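## Task

The rack front holds twelve drive blanks in three rows of four. Press every protruding blank fully home so it latches, but do not touch the blank in the bottom row at position four counting from the left (viewed from the front of the rack). The rack is free-standing: it must only tip slightly at most (more fails), must finish in its original spot, and every blank must stay seated by itself once the robot lets go.

## Robot and tools

Robot: one six-joint arm with a two-finger gripper. There is no second arm, so every command carries a single row for this arm.

Joint order (used in every row you send and every per-joint list in results): forearm roll, elbow, wrist pitch, shoulder, waist, wrist roll. Three of these, shoulder, forearm roll and wrist roll, have their sign flipped relative to the URDF, both in commands and in reports. The stated ranges are symmetric, so flipping does not change them: waist, shoulder, forearm roll, wrist pitch and wrist roll -6.283 to 6.283 rad; elbow -2.792 to 2.792 rad. A joint's actual end may differ from these by up to 0.010 rad.

A row is 9 plain numbers, each between -1 and 1: six joint values in the order above, then gripper position, gripper force_limit, gripper speed. Joint values are scaled offsets, not absolute angles: 1.0 equals 1.398 rad for waist and shoulder, 2.097 rad for elbow, 2.622 rad for forearm roll, wrist pitch and wrist roll. Gripper position is absolute: +1 fully open (140 mm), about -0.8 where the pads touch, -1 closes until blocked. force_limit -1/0/+1 gives roughly 14/60/107 N of squeeze; speed -1/0/+1 gives roughly 30/140/250 mm/s of gap change.

Tools:
- execute_actions(actions): a list of up to 15 actions; each action is a table of 1 to 15 rows, one row per 1/30 s step, and the last row is held until the action's 15 steps are used. Joint offsets in every row are measured from the angles at the start of that action (not from the previous row); for the first action, from the last reported angles. An empty list just returns the current state and images. If an action would push a joint more than 0.010 rad beyond its range, it is refused; if the first action fails that check, or any action is malformed, nothing in the call runs. Joints asked past their real end stop there, and the result may say "joint sent to its limit".
- move(target, speed, blocking): target is one 9-number row; its joint offsets are counted from the "Joint positions" in the latest result that shows them. All joints travel proportionally, so the hand follows a curve, over 0.5 to 10 s. speed is the top rad/s of the joint travelling farthest, 0.01 to 2, default 0.5. Gripper numbers are applied immediately. With blocking=false you get a result after 0.5 s while the arm keeps going; then only wait or stop are accepted until a result shows the move ended. The extra "move:" line reports the ending (done, off_target, moving, held, fault), limits=held or none, and the joint farthest from its target. Moves do not slow for obstacles.
- wait(seconds): 0 to 10 s, arm holds its last command; returns early if a running move finishes.
- stop(): brakes a running move; needs stopping distance.
- zoom_image(camera, region): camera is cam_high, cam_low or cam_wrist (each 896x504); region [x0, y0, x1, y1] in pixels from the top-left, at most 504x504.
- finished_scene(scene): ends scene 1 or 2 for good and reports success; the next scene's task appears in its result.

Results: end_effector_position (metres) and end_effector_quat_wxyz in the scene frame, whose origin is on the table under the arm base, +z up, +y to the left when facing along +x. Velocities are in m/s and rad/s. The reported hand point lies between the closed pads; closed fingertips extend about 33 mm past it, open ones about 9 mm. Printed position can be off, especially when reaching far. Joint positions/velocities follow the joint order above; "Joint targets" shows what the joints are currently being driven to. object_status: 0 moving, 1 blocked while opening, 2 blocked while closing (holding), 3 reached the commanded position or pads touching. position_measured is in counts, 3 open to 230 closed, not linear. "joint command not followed" means a clearance check altered the targets.

Motion limits: each joint's target is kept within 0.456 rad (waist, shoulder), 0.683 (elbow) or 0.854 (wrist joints) of its measured angle, and targets that would put the hand over 70 mm from where it is get scaled back, so large motions may need several actions; resend the remainder if a motion was cut short. Drive speed caps are 2.09, 3.14 and 3.93 rad/s for those groups.

Cautions: the arm is stiff. Pushing a blank with a target far past the contact, or quickly, can trigger a fault: a torque at a joint reaching its limit (waist 302, shoulder 302, elbow 142, wrist joints 40 N m) or 144 N of external force stops the arm for 10 s and drops the rest of the call. Push blanks with short, slow, modest overshoots, and press near the rack's base height if possible so it does not tip or slide; check afterwards that it has not moved. Pull back after each blank so nothing is held in place by the gripper at the end. Avoid knocking anything off the table. Holding loads heats motors (MOTOR HOT warning, then an OVER-TEMPERATURE FAULT brake), and the arm keeps its last command while you are composing the next reply.

Each tool is called after "Request:" as name(argument=value, ...), one argument or row to a line, values as JSON.

## Session

Request:
execute_actions(
  actions=[],
)

Scene clock: 0.00 s.
end_effector_position=(+0.4485, +0.3409, +0.2583) position_measured=3 object_status=3 end_effector_quat_wxyz=(-0.301, +0.757, -0.528, +0.239) end_effector_velocity=(+0.000, -0.000, +0.001) end_effector_angular_velocity=(-0.000, -0.001, +0.000)
Joint names: [forearm roll, elbow, wrist pitch, shoulder, waist, wrist roll]
Joint positions: [1.26  2.412 0.337 0.106 0.822 1.597]
Joint velocities: [-0.    -0.    -0.     0.001 -0.001  0.001]
Joint targets: [1.260 2.412 0.337 0.106 0.822 1.597]

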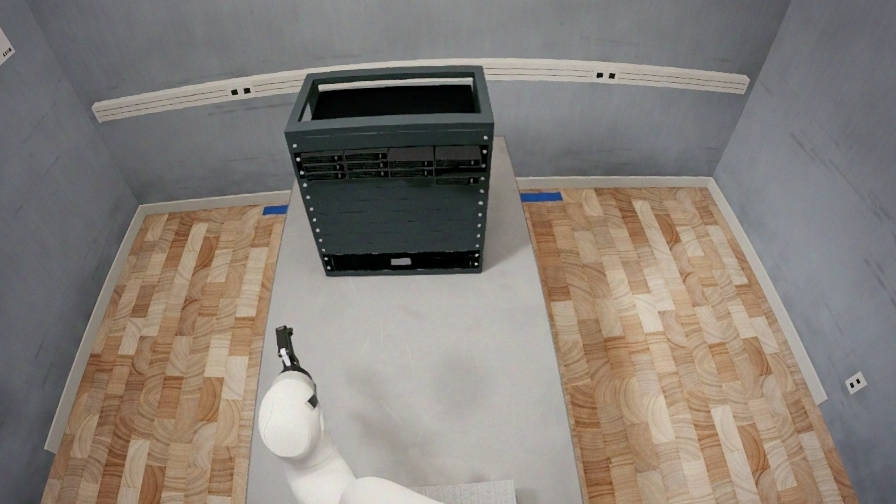

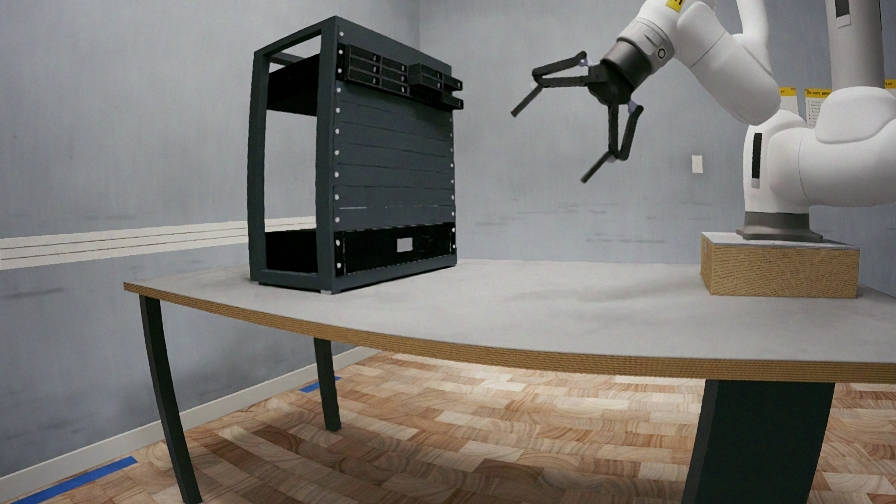

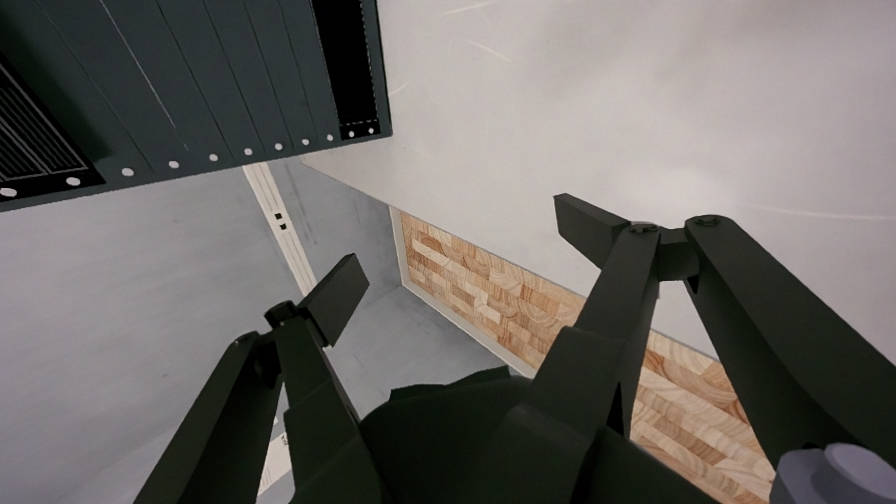

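Request:
zoom_image(
  camera="cam_high",
  region=[280, 110, 510, 240],
)

Request:
zoom_image(
  camera="cam_low",
  region=[310, 10, 510, 130],
)

Region (280, 110, 510, 240) of cam_high's 896x504 image, scaled by 2.191, with more detail than that image has; it fills the top 285 rows of this view, and the rest is white.

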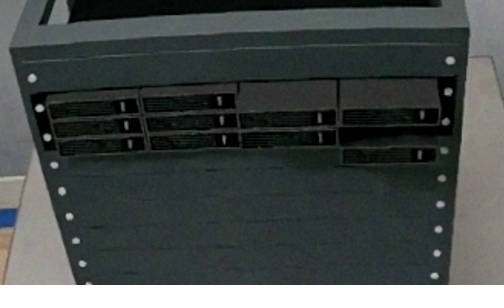

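Region (310, 10, 510, 130) of cam_low's 896x504 image, scaled by 2.520, with more detail than that image has; it fills the top 302 rows of this view, and the rest is white.

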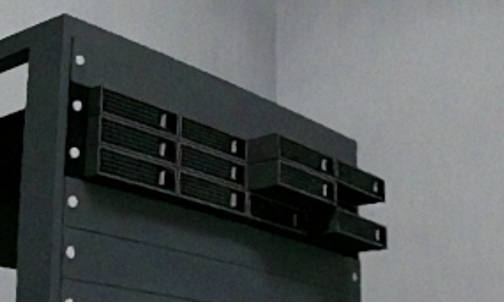

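Request:
move(
  target=[0.717,0.014,0.151,0.023,-0.66,-0.01,-1,0,1],
  speed=1.2,
)

Scene clock: 28.50 s.
end_effector_position=(+0.6563, -0.0616, +0.5001) position_measured=233 object_status=3 end_effector_quat_wxyz=(+0.058, +0.701, -0.050, +0.709) end_effector_velocity=(+0.000, -0.000, +0.000) end_effector_angular_velocity=(-0.001, -0.000, -0.000)
Joint names: [forearm roll, elbow, wrist pitch, shoulder, waist, wrist roll]
Joint positions: [ 3.14   2.442  0.733  0.138 -0.1    1.571]
Joint velocities: [ 0.001 -0.     0.    -0.    -0.001  0.   ]
Joint targets: [3.140 2.442 0.733 0.138 -0.100 1.571]
move: done; limits=none; farthest joint: the waist, 0.000 radians from its target (0.923 radians at the start)

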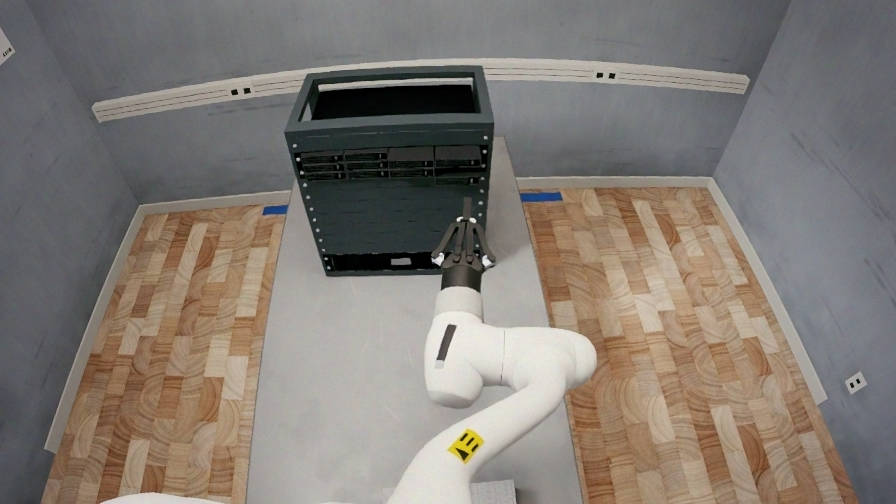

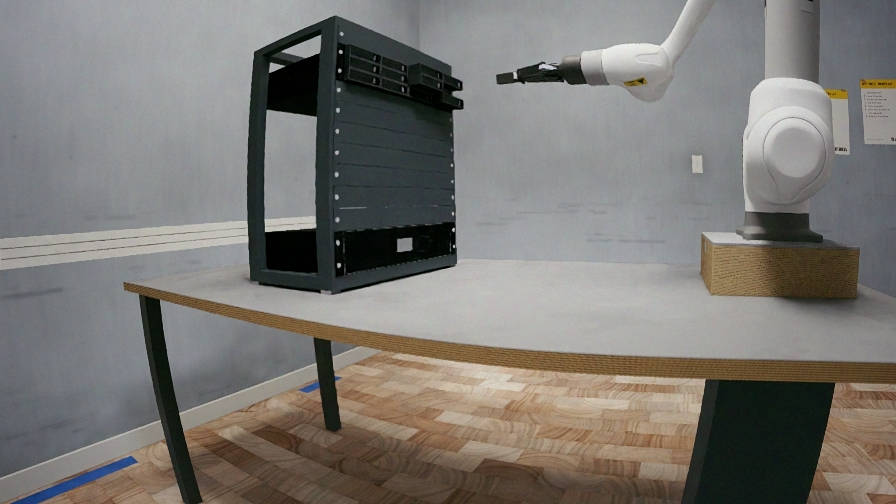

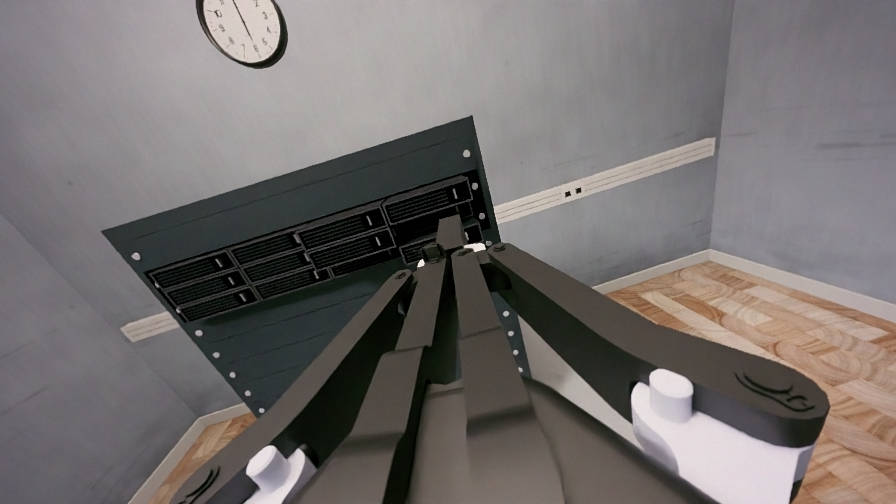

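Request:
move(
  target=[0,-0.036,0.004,-0.062,0.041,0,-1,0,1],
  speed=0.3,
)

Request:
zoom_image(
  camera="cam_low",
  region=[380, 30, 580, 140],
)

Request:
zoom_image(
  camera="cam_high",
  region=[340, 120, 540, 260],
)

Scene clock: 42.40 s.
end_effector_position=(+0.7081, -0.0284, +0.5004) position_measured=233 object_status=3 end_effector_quat_wxyz=(+0.038, +0.703, -0.030, +0.710) end_effector_velocity=(+0.001, +0.001, -0.000) end_effector_angular_velocity=(+0.000, +0.000, +0.001)
Joint names: [forearm roll, elbow, wrist pitch, shoulder, waist, wrist roll]
Joint positions: [ 3.14   2.366  0.744  0.052 -0.043  1.571]
Joint velocities: [ 0.    -0.     0.001 -0.001  0.001 -0.   ]
Joint targets: [3.140 2.366 0.744 0.051 -0.043 1.571]
move: done; limits=none; farthest joint: the waist, 0.000 radians from its target (0.058 radians at the start)

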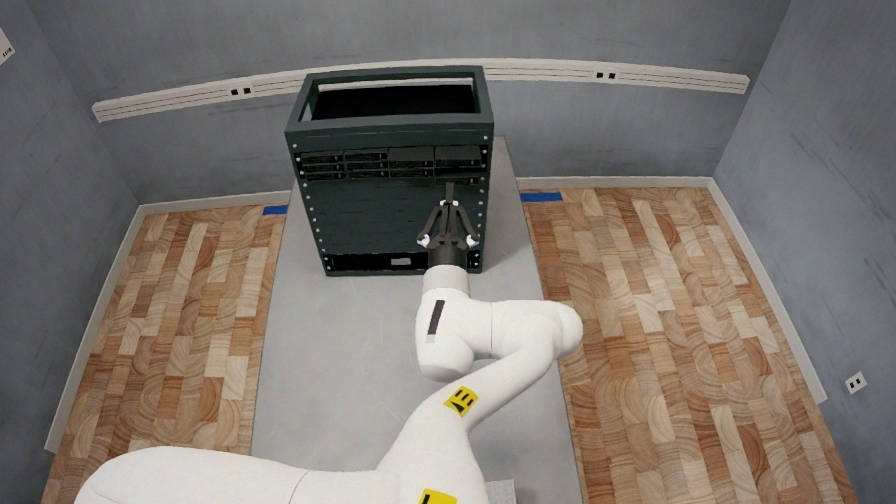

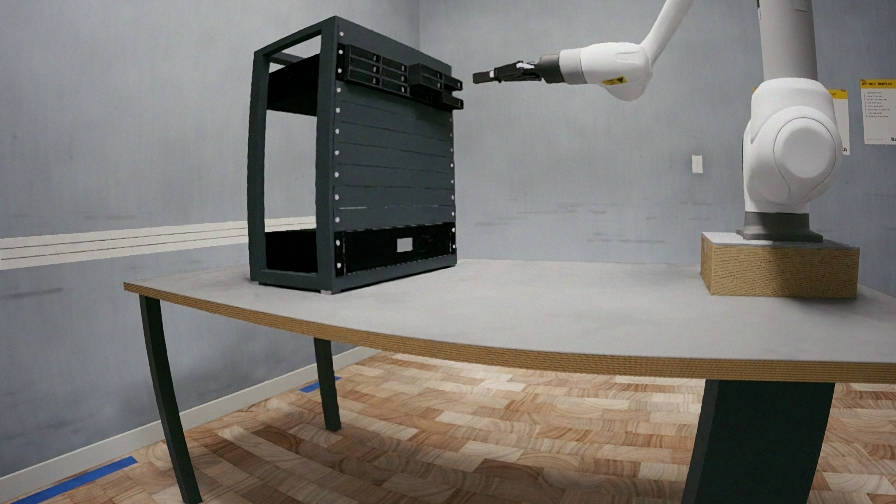

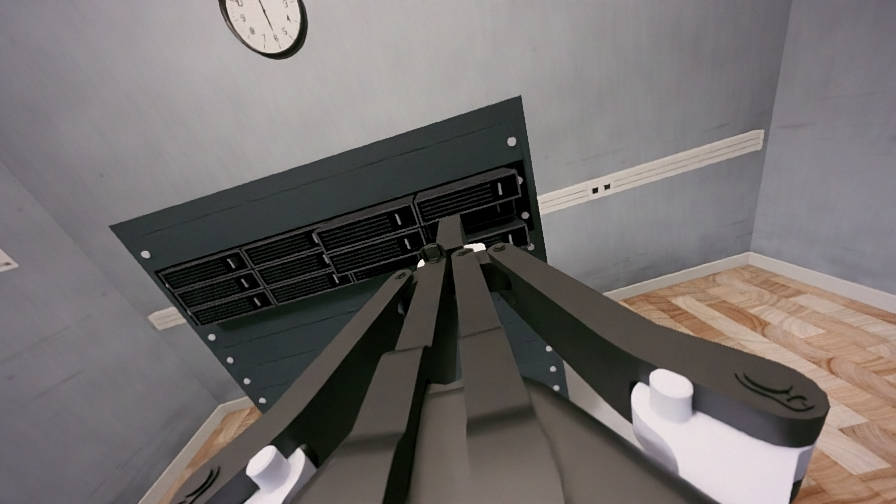

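Region (380, 30, 580, 140) of cam_low's 896x504 image, scaled by 2.520, with more detail than that image has; it fills the top 277 rows of this view, and the rest is white.

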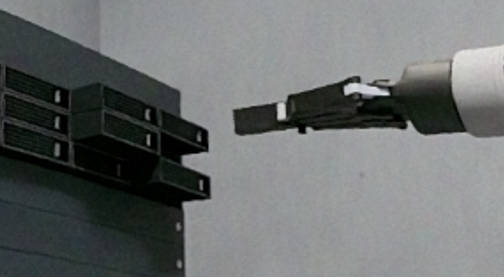

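Region (340, 120, 540, 260) of cam_high's 896x504 image, scaled by 2.520, with more detail than that image has; it fills the top 353 rows of this view, and the rest is white.

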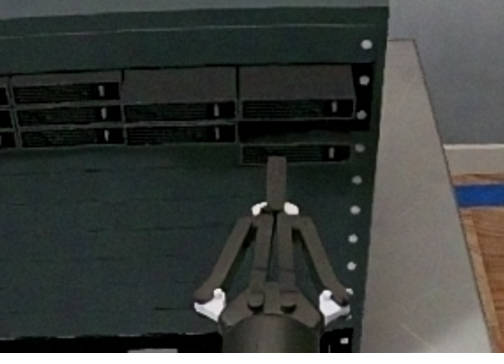

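Request:
move(
  target=[0,-0.0305,0.001,-0.0485,-0.008,0,-1,0,1],
  speed=0.1,
)

Request:
zoom_image(
  camera="cam_low",
  region=[380, 30, 580, 140],
)

Request:
zoom_image(
  camera="cam_high",
  region=[340, 120, 540, 260],
)

Scene clock: 48.27 s.
end_effector_position=(+0.7479, -0.0406, +0.4997) position_measured=233 object_status=3 end_effector_quat_wxyz=(+0.042, +0.703, -0.034, +0.709) end_effector_velocity=(+0.001, -0.000, -0.001) end_effector_angular_velocity=(+0.000, +0.001, -0.000)
Joint names: [forearm roll, elbow, wrist pitch, shoulder, waist, wrist roll]
Joint positions: [ 3.14   2.303  0.746 -0.016 -0.054  1.571]
Joint velocities: [-0.    -0.    -0.    -0.002 -0.     0.   ]
Joint targets: [3.140 2.302 0.746 -0.016 -0.054 1.571]
move: done; limits=none; farthest joint: the elbow, 0.001 radians from its target (0.064 radians at the start)

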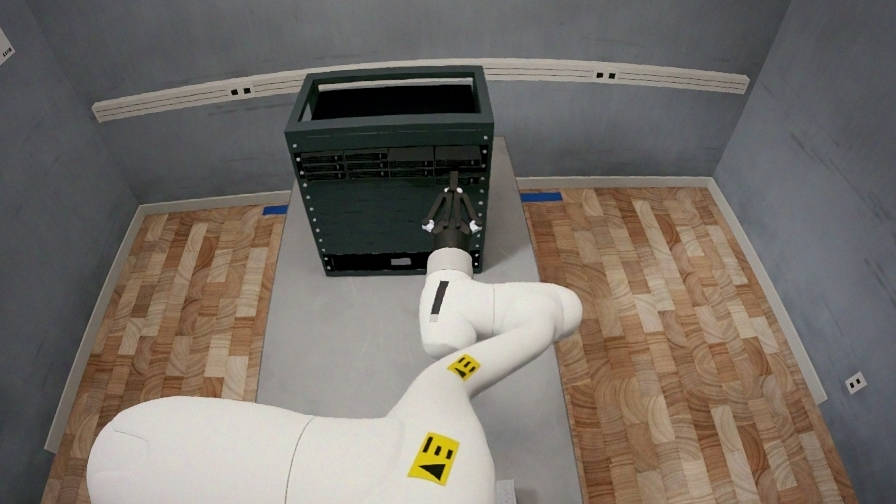

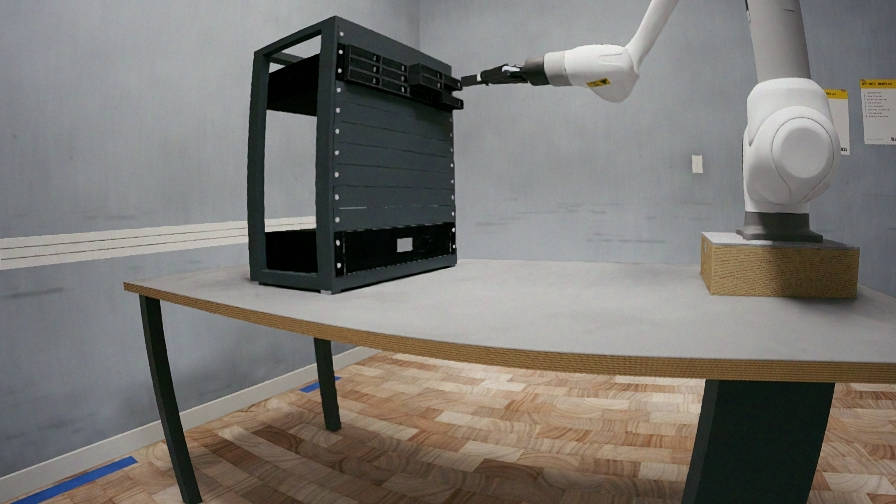

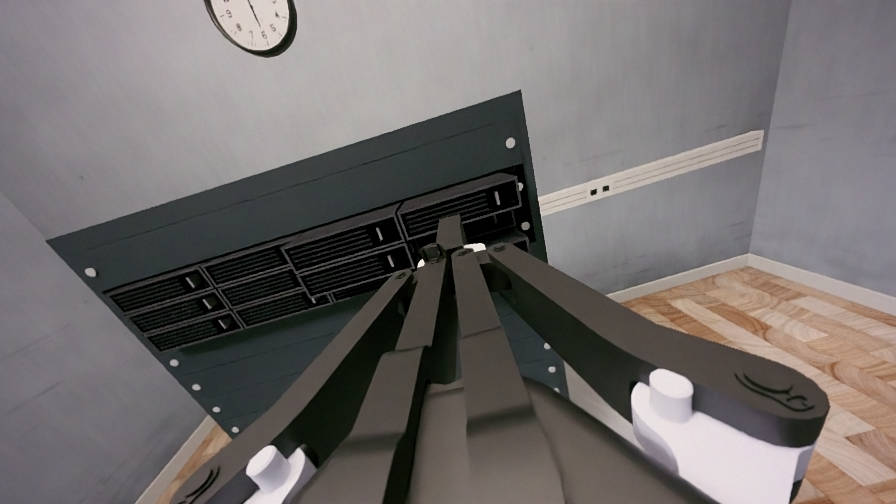

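Region (380, 30, 580, 140) of cam_low's 896x504 image, scaled by 2.520, with more detail than that image has; it fills the top 277 rows of this view, and the rest is white.

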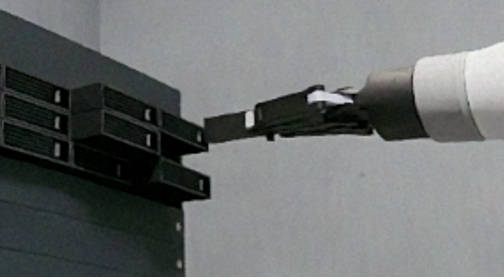

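Region (340, 120, 540, 260) of cam_high's 896x504 image, scaled by 2.520, with more detail than that image has; it fills the top 353 rows of this view, and the rest is white.

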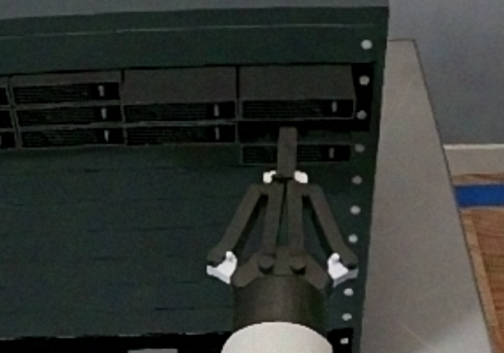

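Request:
move(
  target=[0,-0.040,-0.002,-0.055,0,0,-1,0,1],
  speed=0.04,
)

Request:
zoom_image(
  camera="cam_low",
  region=[380, 30, 580, 140],
)

Request:
zoom_image(
  camera="cam_high",
  region=[340, 120, 540, 260],
)

Scene clock: 56.63 s.
end_effector_position=(+0.7978, -0.0460, +0.5011) position_measured=233 object_status=3 end_effector_quat_wxyz=(+0.042, +0.702, -0.034, +0.710) end_effector_velocity=(+0.001, -0.000, +0.002) end_effector_angular_velocity=(+0.001, -0.002, +0.000)
Joint names: [forearm roll, elbow, wrist pitch, shoulder, waist, wrist roll]
Joint positions: [ 3.14   2.219  0.741 -0.093 -0.054  1.571]
Joint velocities: [ 0.    -0.002  0.    -0.    -0.    -0.001]
Joint targets: [3.140 2.219 0.741 -0.093 -0.054 1.571]
move: done; limits=none; farthest joint: the waist, 0.000 radians from its target (0.000 radians at the start)

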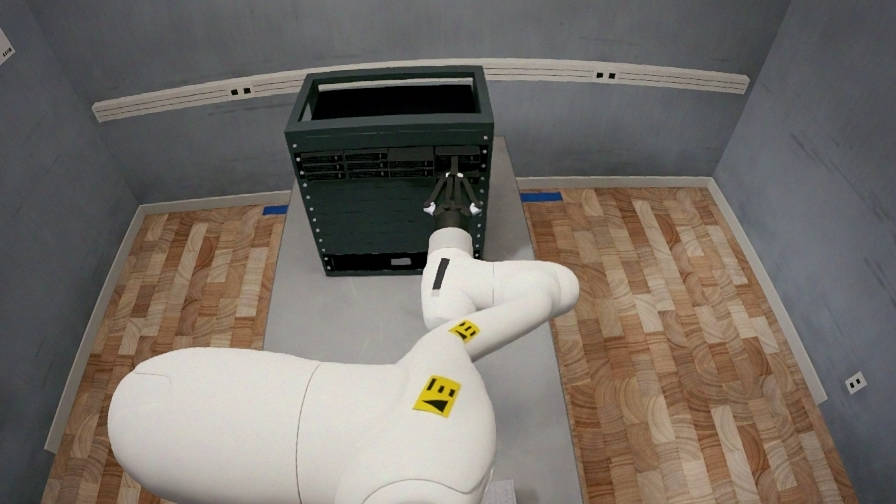

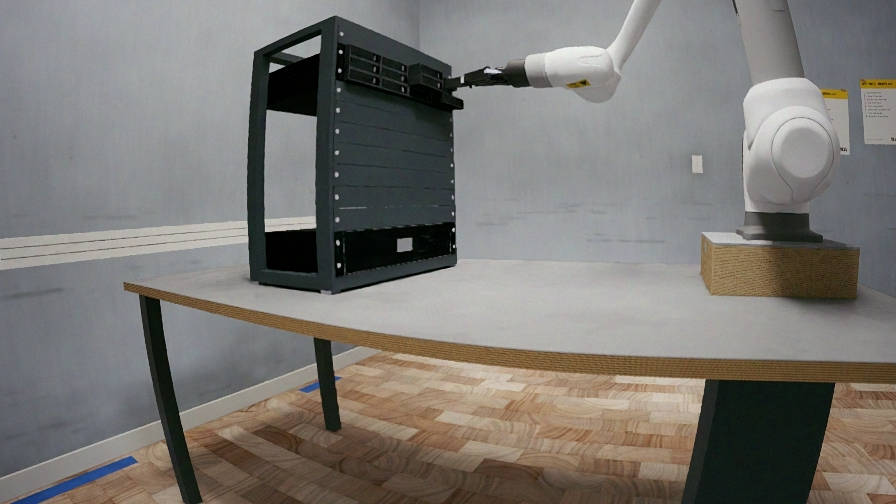

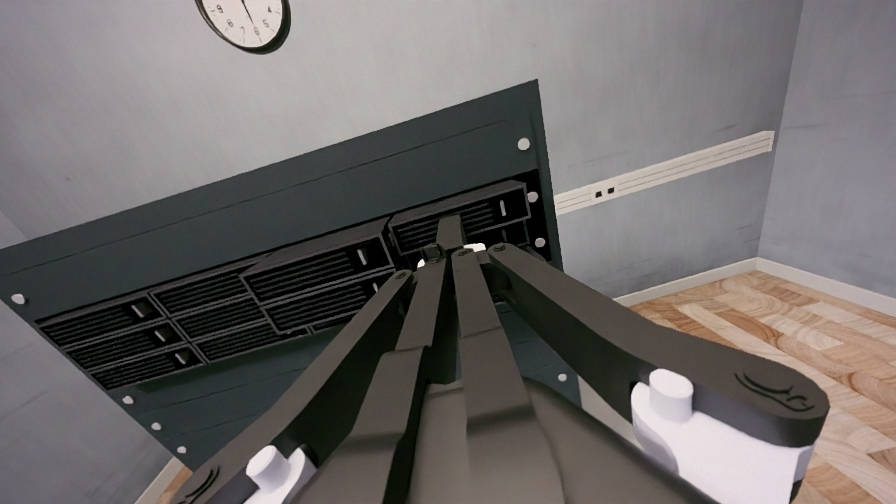

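Region (380, 30, 580, 140) of cam_low's 896x504 image, scaled by 2.520, with more detail than that image has; it fills the top 277 rows of this view, and the rest is white.

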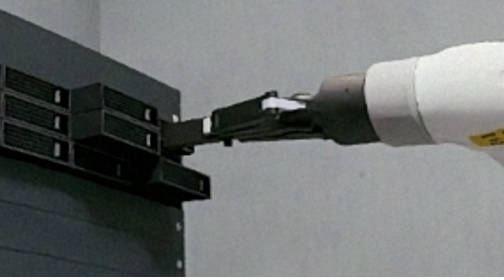

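Region (340, 120, 540, 260) of cam_high's 896x504 image, scaled by 2.520, with more detail than that image has; it fills the top 353 rows of this view, and the rest is white.

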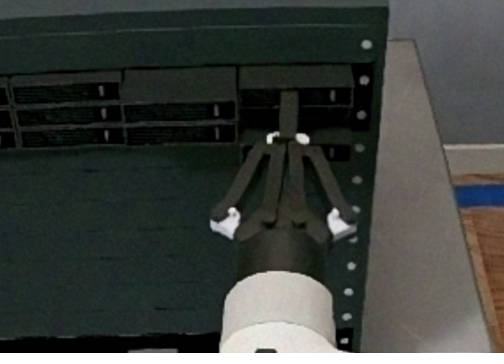

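Request:
move(
  target=[0,-0.0098,-0.001,-0.0127,0,0,-1,0,1],
  speed=0.02,
)

Request:
zoom_image(
  camera="cam_high",
  region=[380, 130, 500, 200],
)

Scene clock: 62.23 s.
end_effector_position=(+0.8097, -0.0472, +0.5013) position_measured=233 object_status=3 end_effector_quat_wxyz=(+0.042, +0.702, -0.034, +0.710) end_effector_velocity=(+0.001, -0.000, -0.000) end_effector_angular_velocity=(-0.000, +0.000, -0.000)
Joint names: [forearm roll, elbow, wrist pitch, shoulder, waist, wrist roll]
Joint positions: [ 3.14   2.198  0.738 -0.111 -0.054  1.571]
Joint velocities: [ 0.    -0.001 -0.    -0.001 -0.     0.   ]
Joint targets: [3.140 2.198 0.738 -0.111 -0.054 1.571]
move: done; limits=none; farthest joint: the waist, 0.000 radians from its target (0.000 radians at the start)

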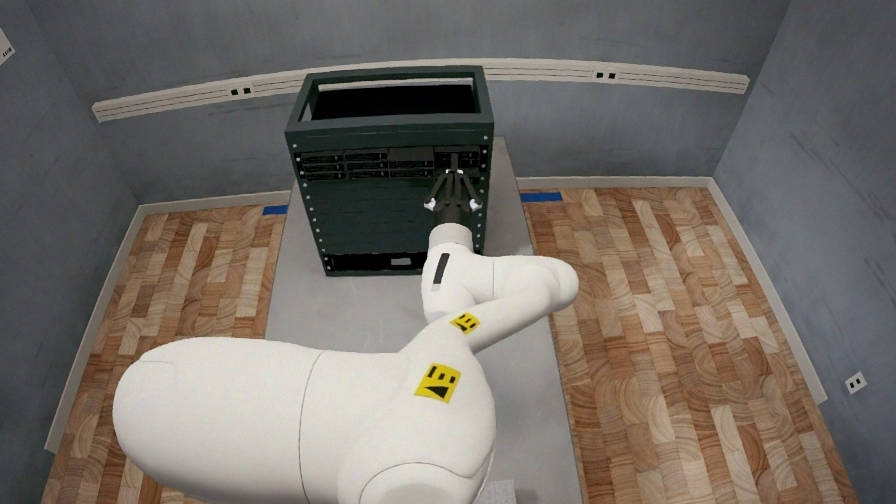

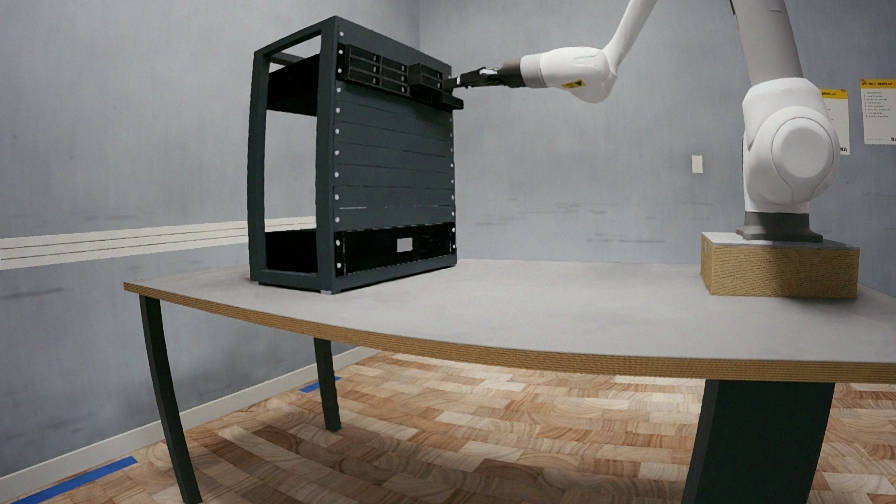

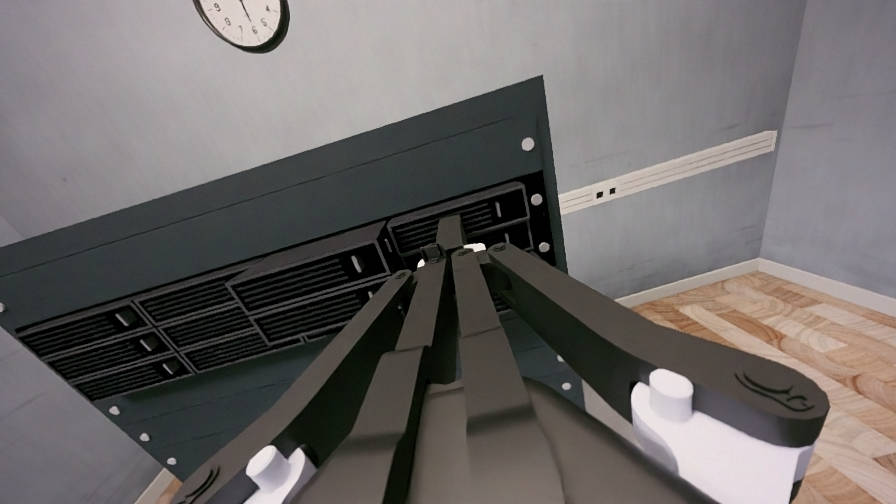

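Region (380, 130, 500, 200) of cam_high's 896x504 image, scaled by 4.200, with more detail than that image has; it fills the top 294 rows of this view, and the rest is white.

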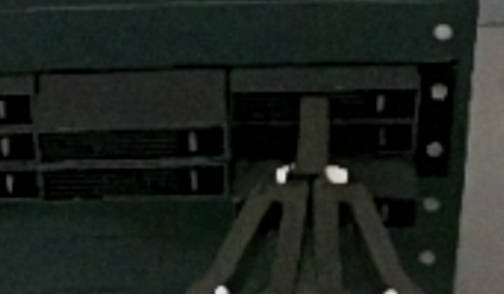

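Request:
move(
  target=[0,-0.0025,0,-0.0032,0,0,-1,0,1],
  speed=0.01,
)

Request:
zoom_image(
  camera="cam_high",
  region=[380, 130, 500, 200],
)

Request:
zoom_image(
  camera="cam_wrist",
  region=[440, 160, 580, 260],
)

Scene clock: 68.40 s.
end_effector_position=(+0.8127, -0.0476, +0.5016) position_measured=233 object_status=3 end_effector_quat_wxyz=(+0.042, +0.702, -0.034, +0.710) end_effector_velocity=(+0.001, +0.000, +0.001) end_effector_angular_velocity=(-0.000, -0.001, +0.000)
Joint names: [forearm roll, elbow, wrist pitch, shoulder, waist, wrist roll]
Joint positions: [ 3.14   2.193  0.738 -0.115 -0.054  1.571]
Joint velocities: [-0.    -0.002  0.    -0.001  0.001  0.   ]
Joint targets: [3.140 2.193 0.738 -0.115 -0.054 1.571]
move: done; limits=none; farthest joint: the waist, 0.000 radians from its target (0.000 radians at the start)

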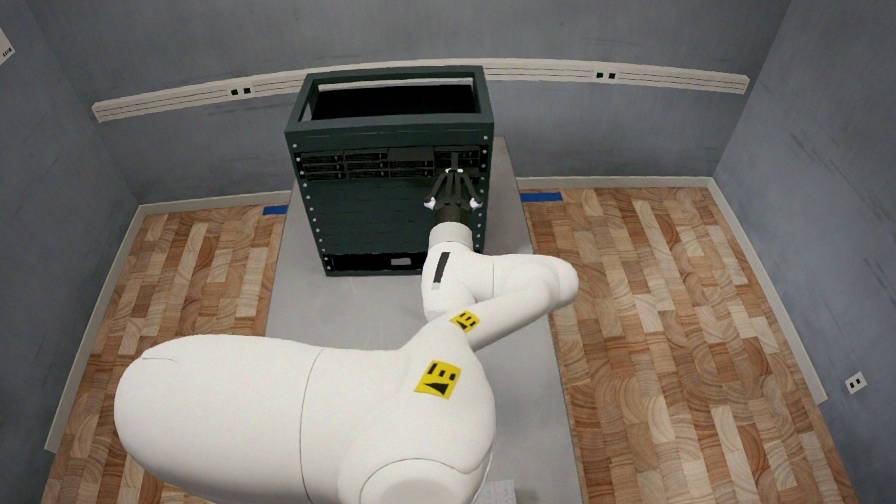

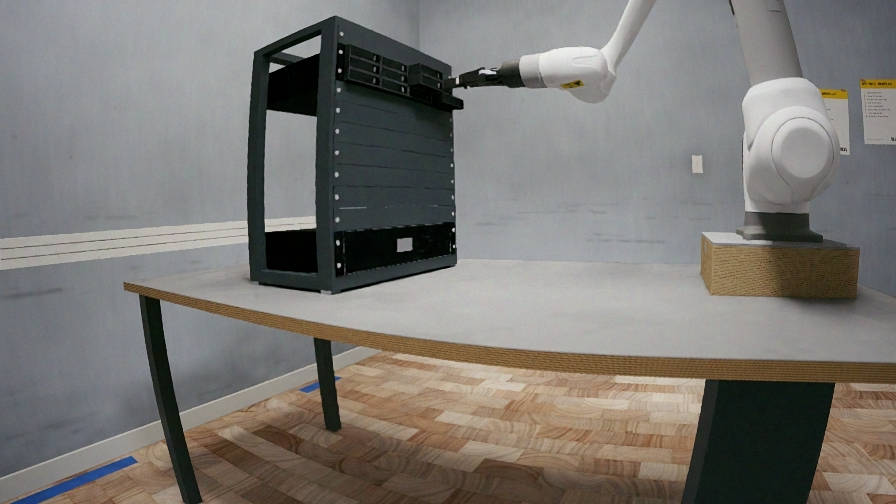

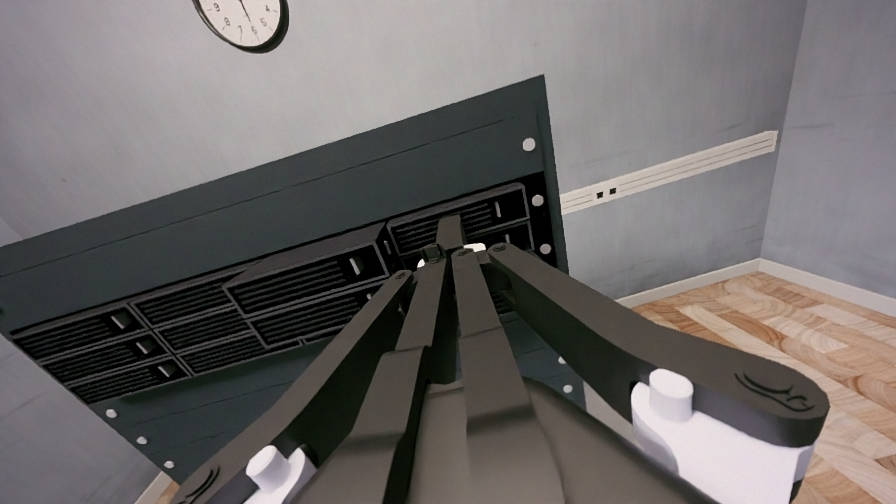

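Region (380, 130, 500, 200) of cam_high's 896x504 image, scaled by 4.200, with more detail than that image has; it fills the top 294 rows of this view, and the rest is white.

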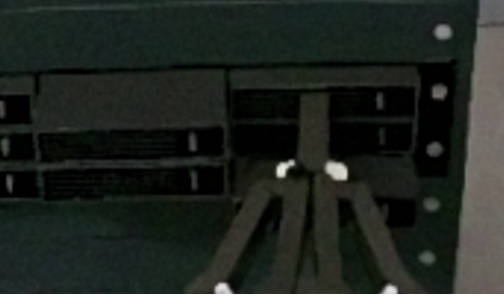

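Region (440, 160, 580, 260) of cam_wrist's 896x504 image, scaled by 3.600, with more detail than that image has; it fills the top 360 rows of this view, and the rest is white.

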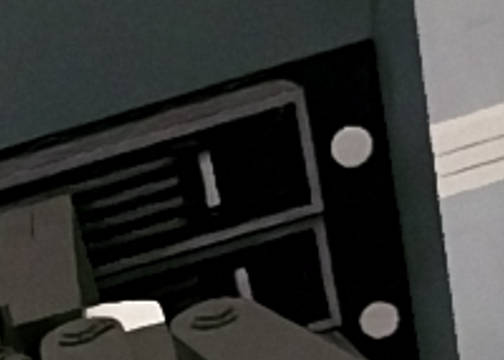

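Request:
move(
  target=[0,-0.0018,0,-0.0022,0,0,-1,0,1],
  speed=0.01,
)

Request:
zoom_image(
  camera="cam_high",
  region=[380, 130, 500, 200],
)

Request:
zoom_image(
  camera="cam_wrist",
  region=[440, 160, 580, 260],
)

Scene clock: 72.87 s.
end_effector_position=(+0.8148, -0.0478, +0.5019) position_measured=233 object_status=3 end_effector_quat_wxyz=(+0.042, +0.702, -0.034, +0.710) end_effector_velocity=(+0.001, -0.000, +0.001) end_effector_angular_velocity=(-0.002, -0.001, +0.000)
Joint names: [forearm roll, elbow, wrist pitch, shoulder, waist, wrist roll]
Joint positions: [ 3.14   2.189  0.738 -0.118 -0.054  1.571]
Joint velocities: [ 0.001 -0.001 -0.    -0.    -0.     0.002]
Joint targets: [3.140 2.189 0.738 -0.118 -0.054 1.571]
move: done; limits=none; farthest joint: the waist, 0.000 radians from its target (0.000 radians at the start)

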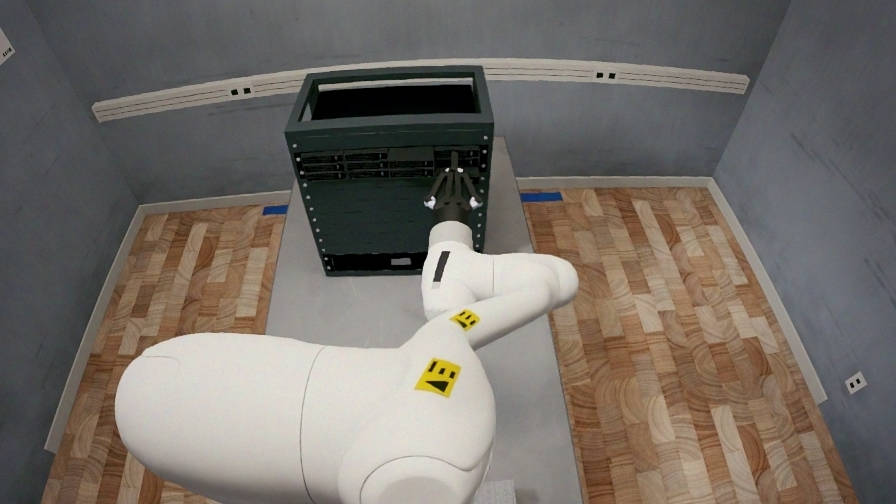

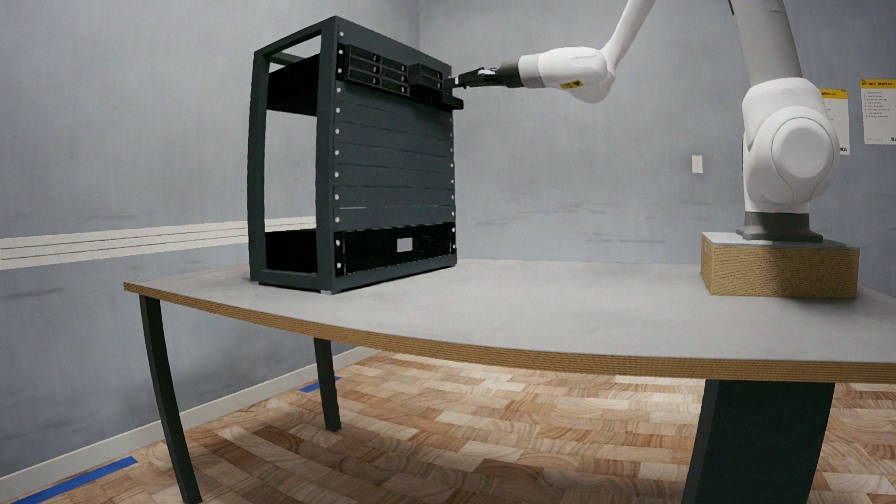

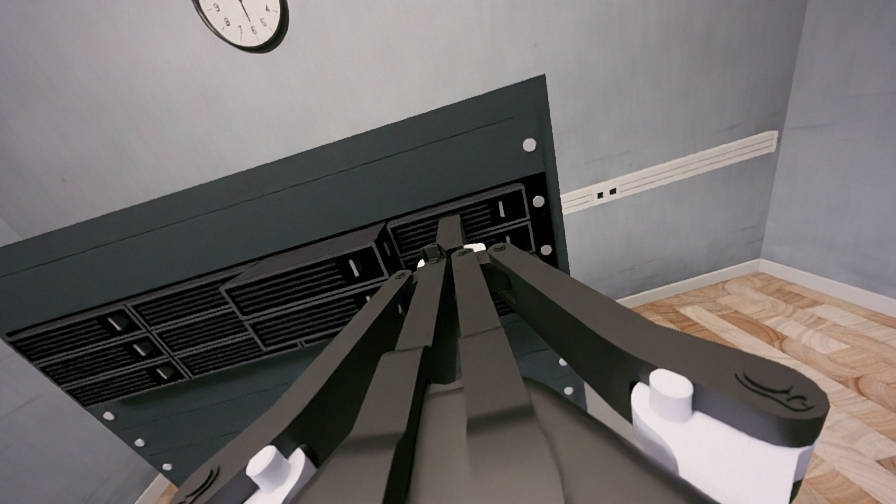

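Region (380, 130, 500, 200) of cam_high's 896x504 image, scaled by 4.200, with more detail than that image has; it fills the top 294 rows of this view, and the rest is white.

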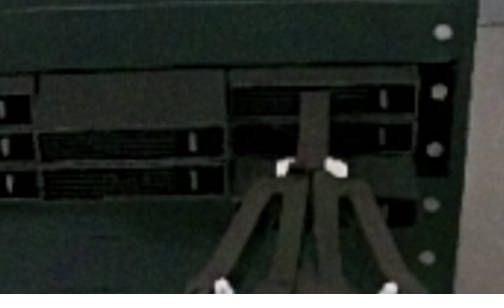

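Region (440, 160, 580, 260) of cam_wrist's 896x504 image, scaled by 3.600, with more detail than that image has; it fills the top 360 rows of this view, and the rest is white.

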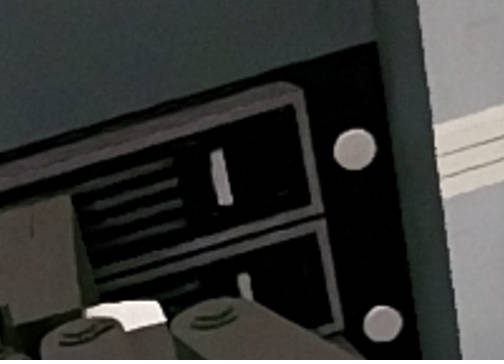

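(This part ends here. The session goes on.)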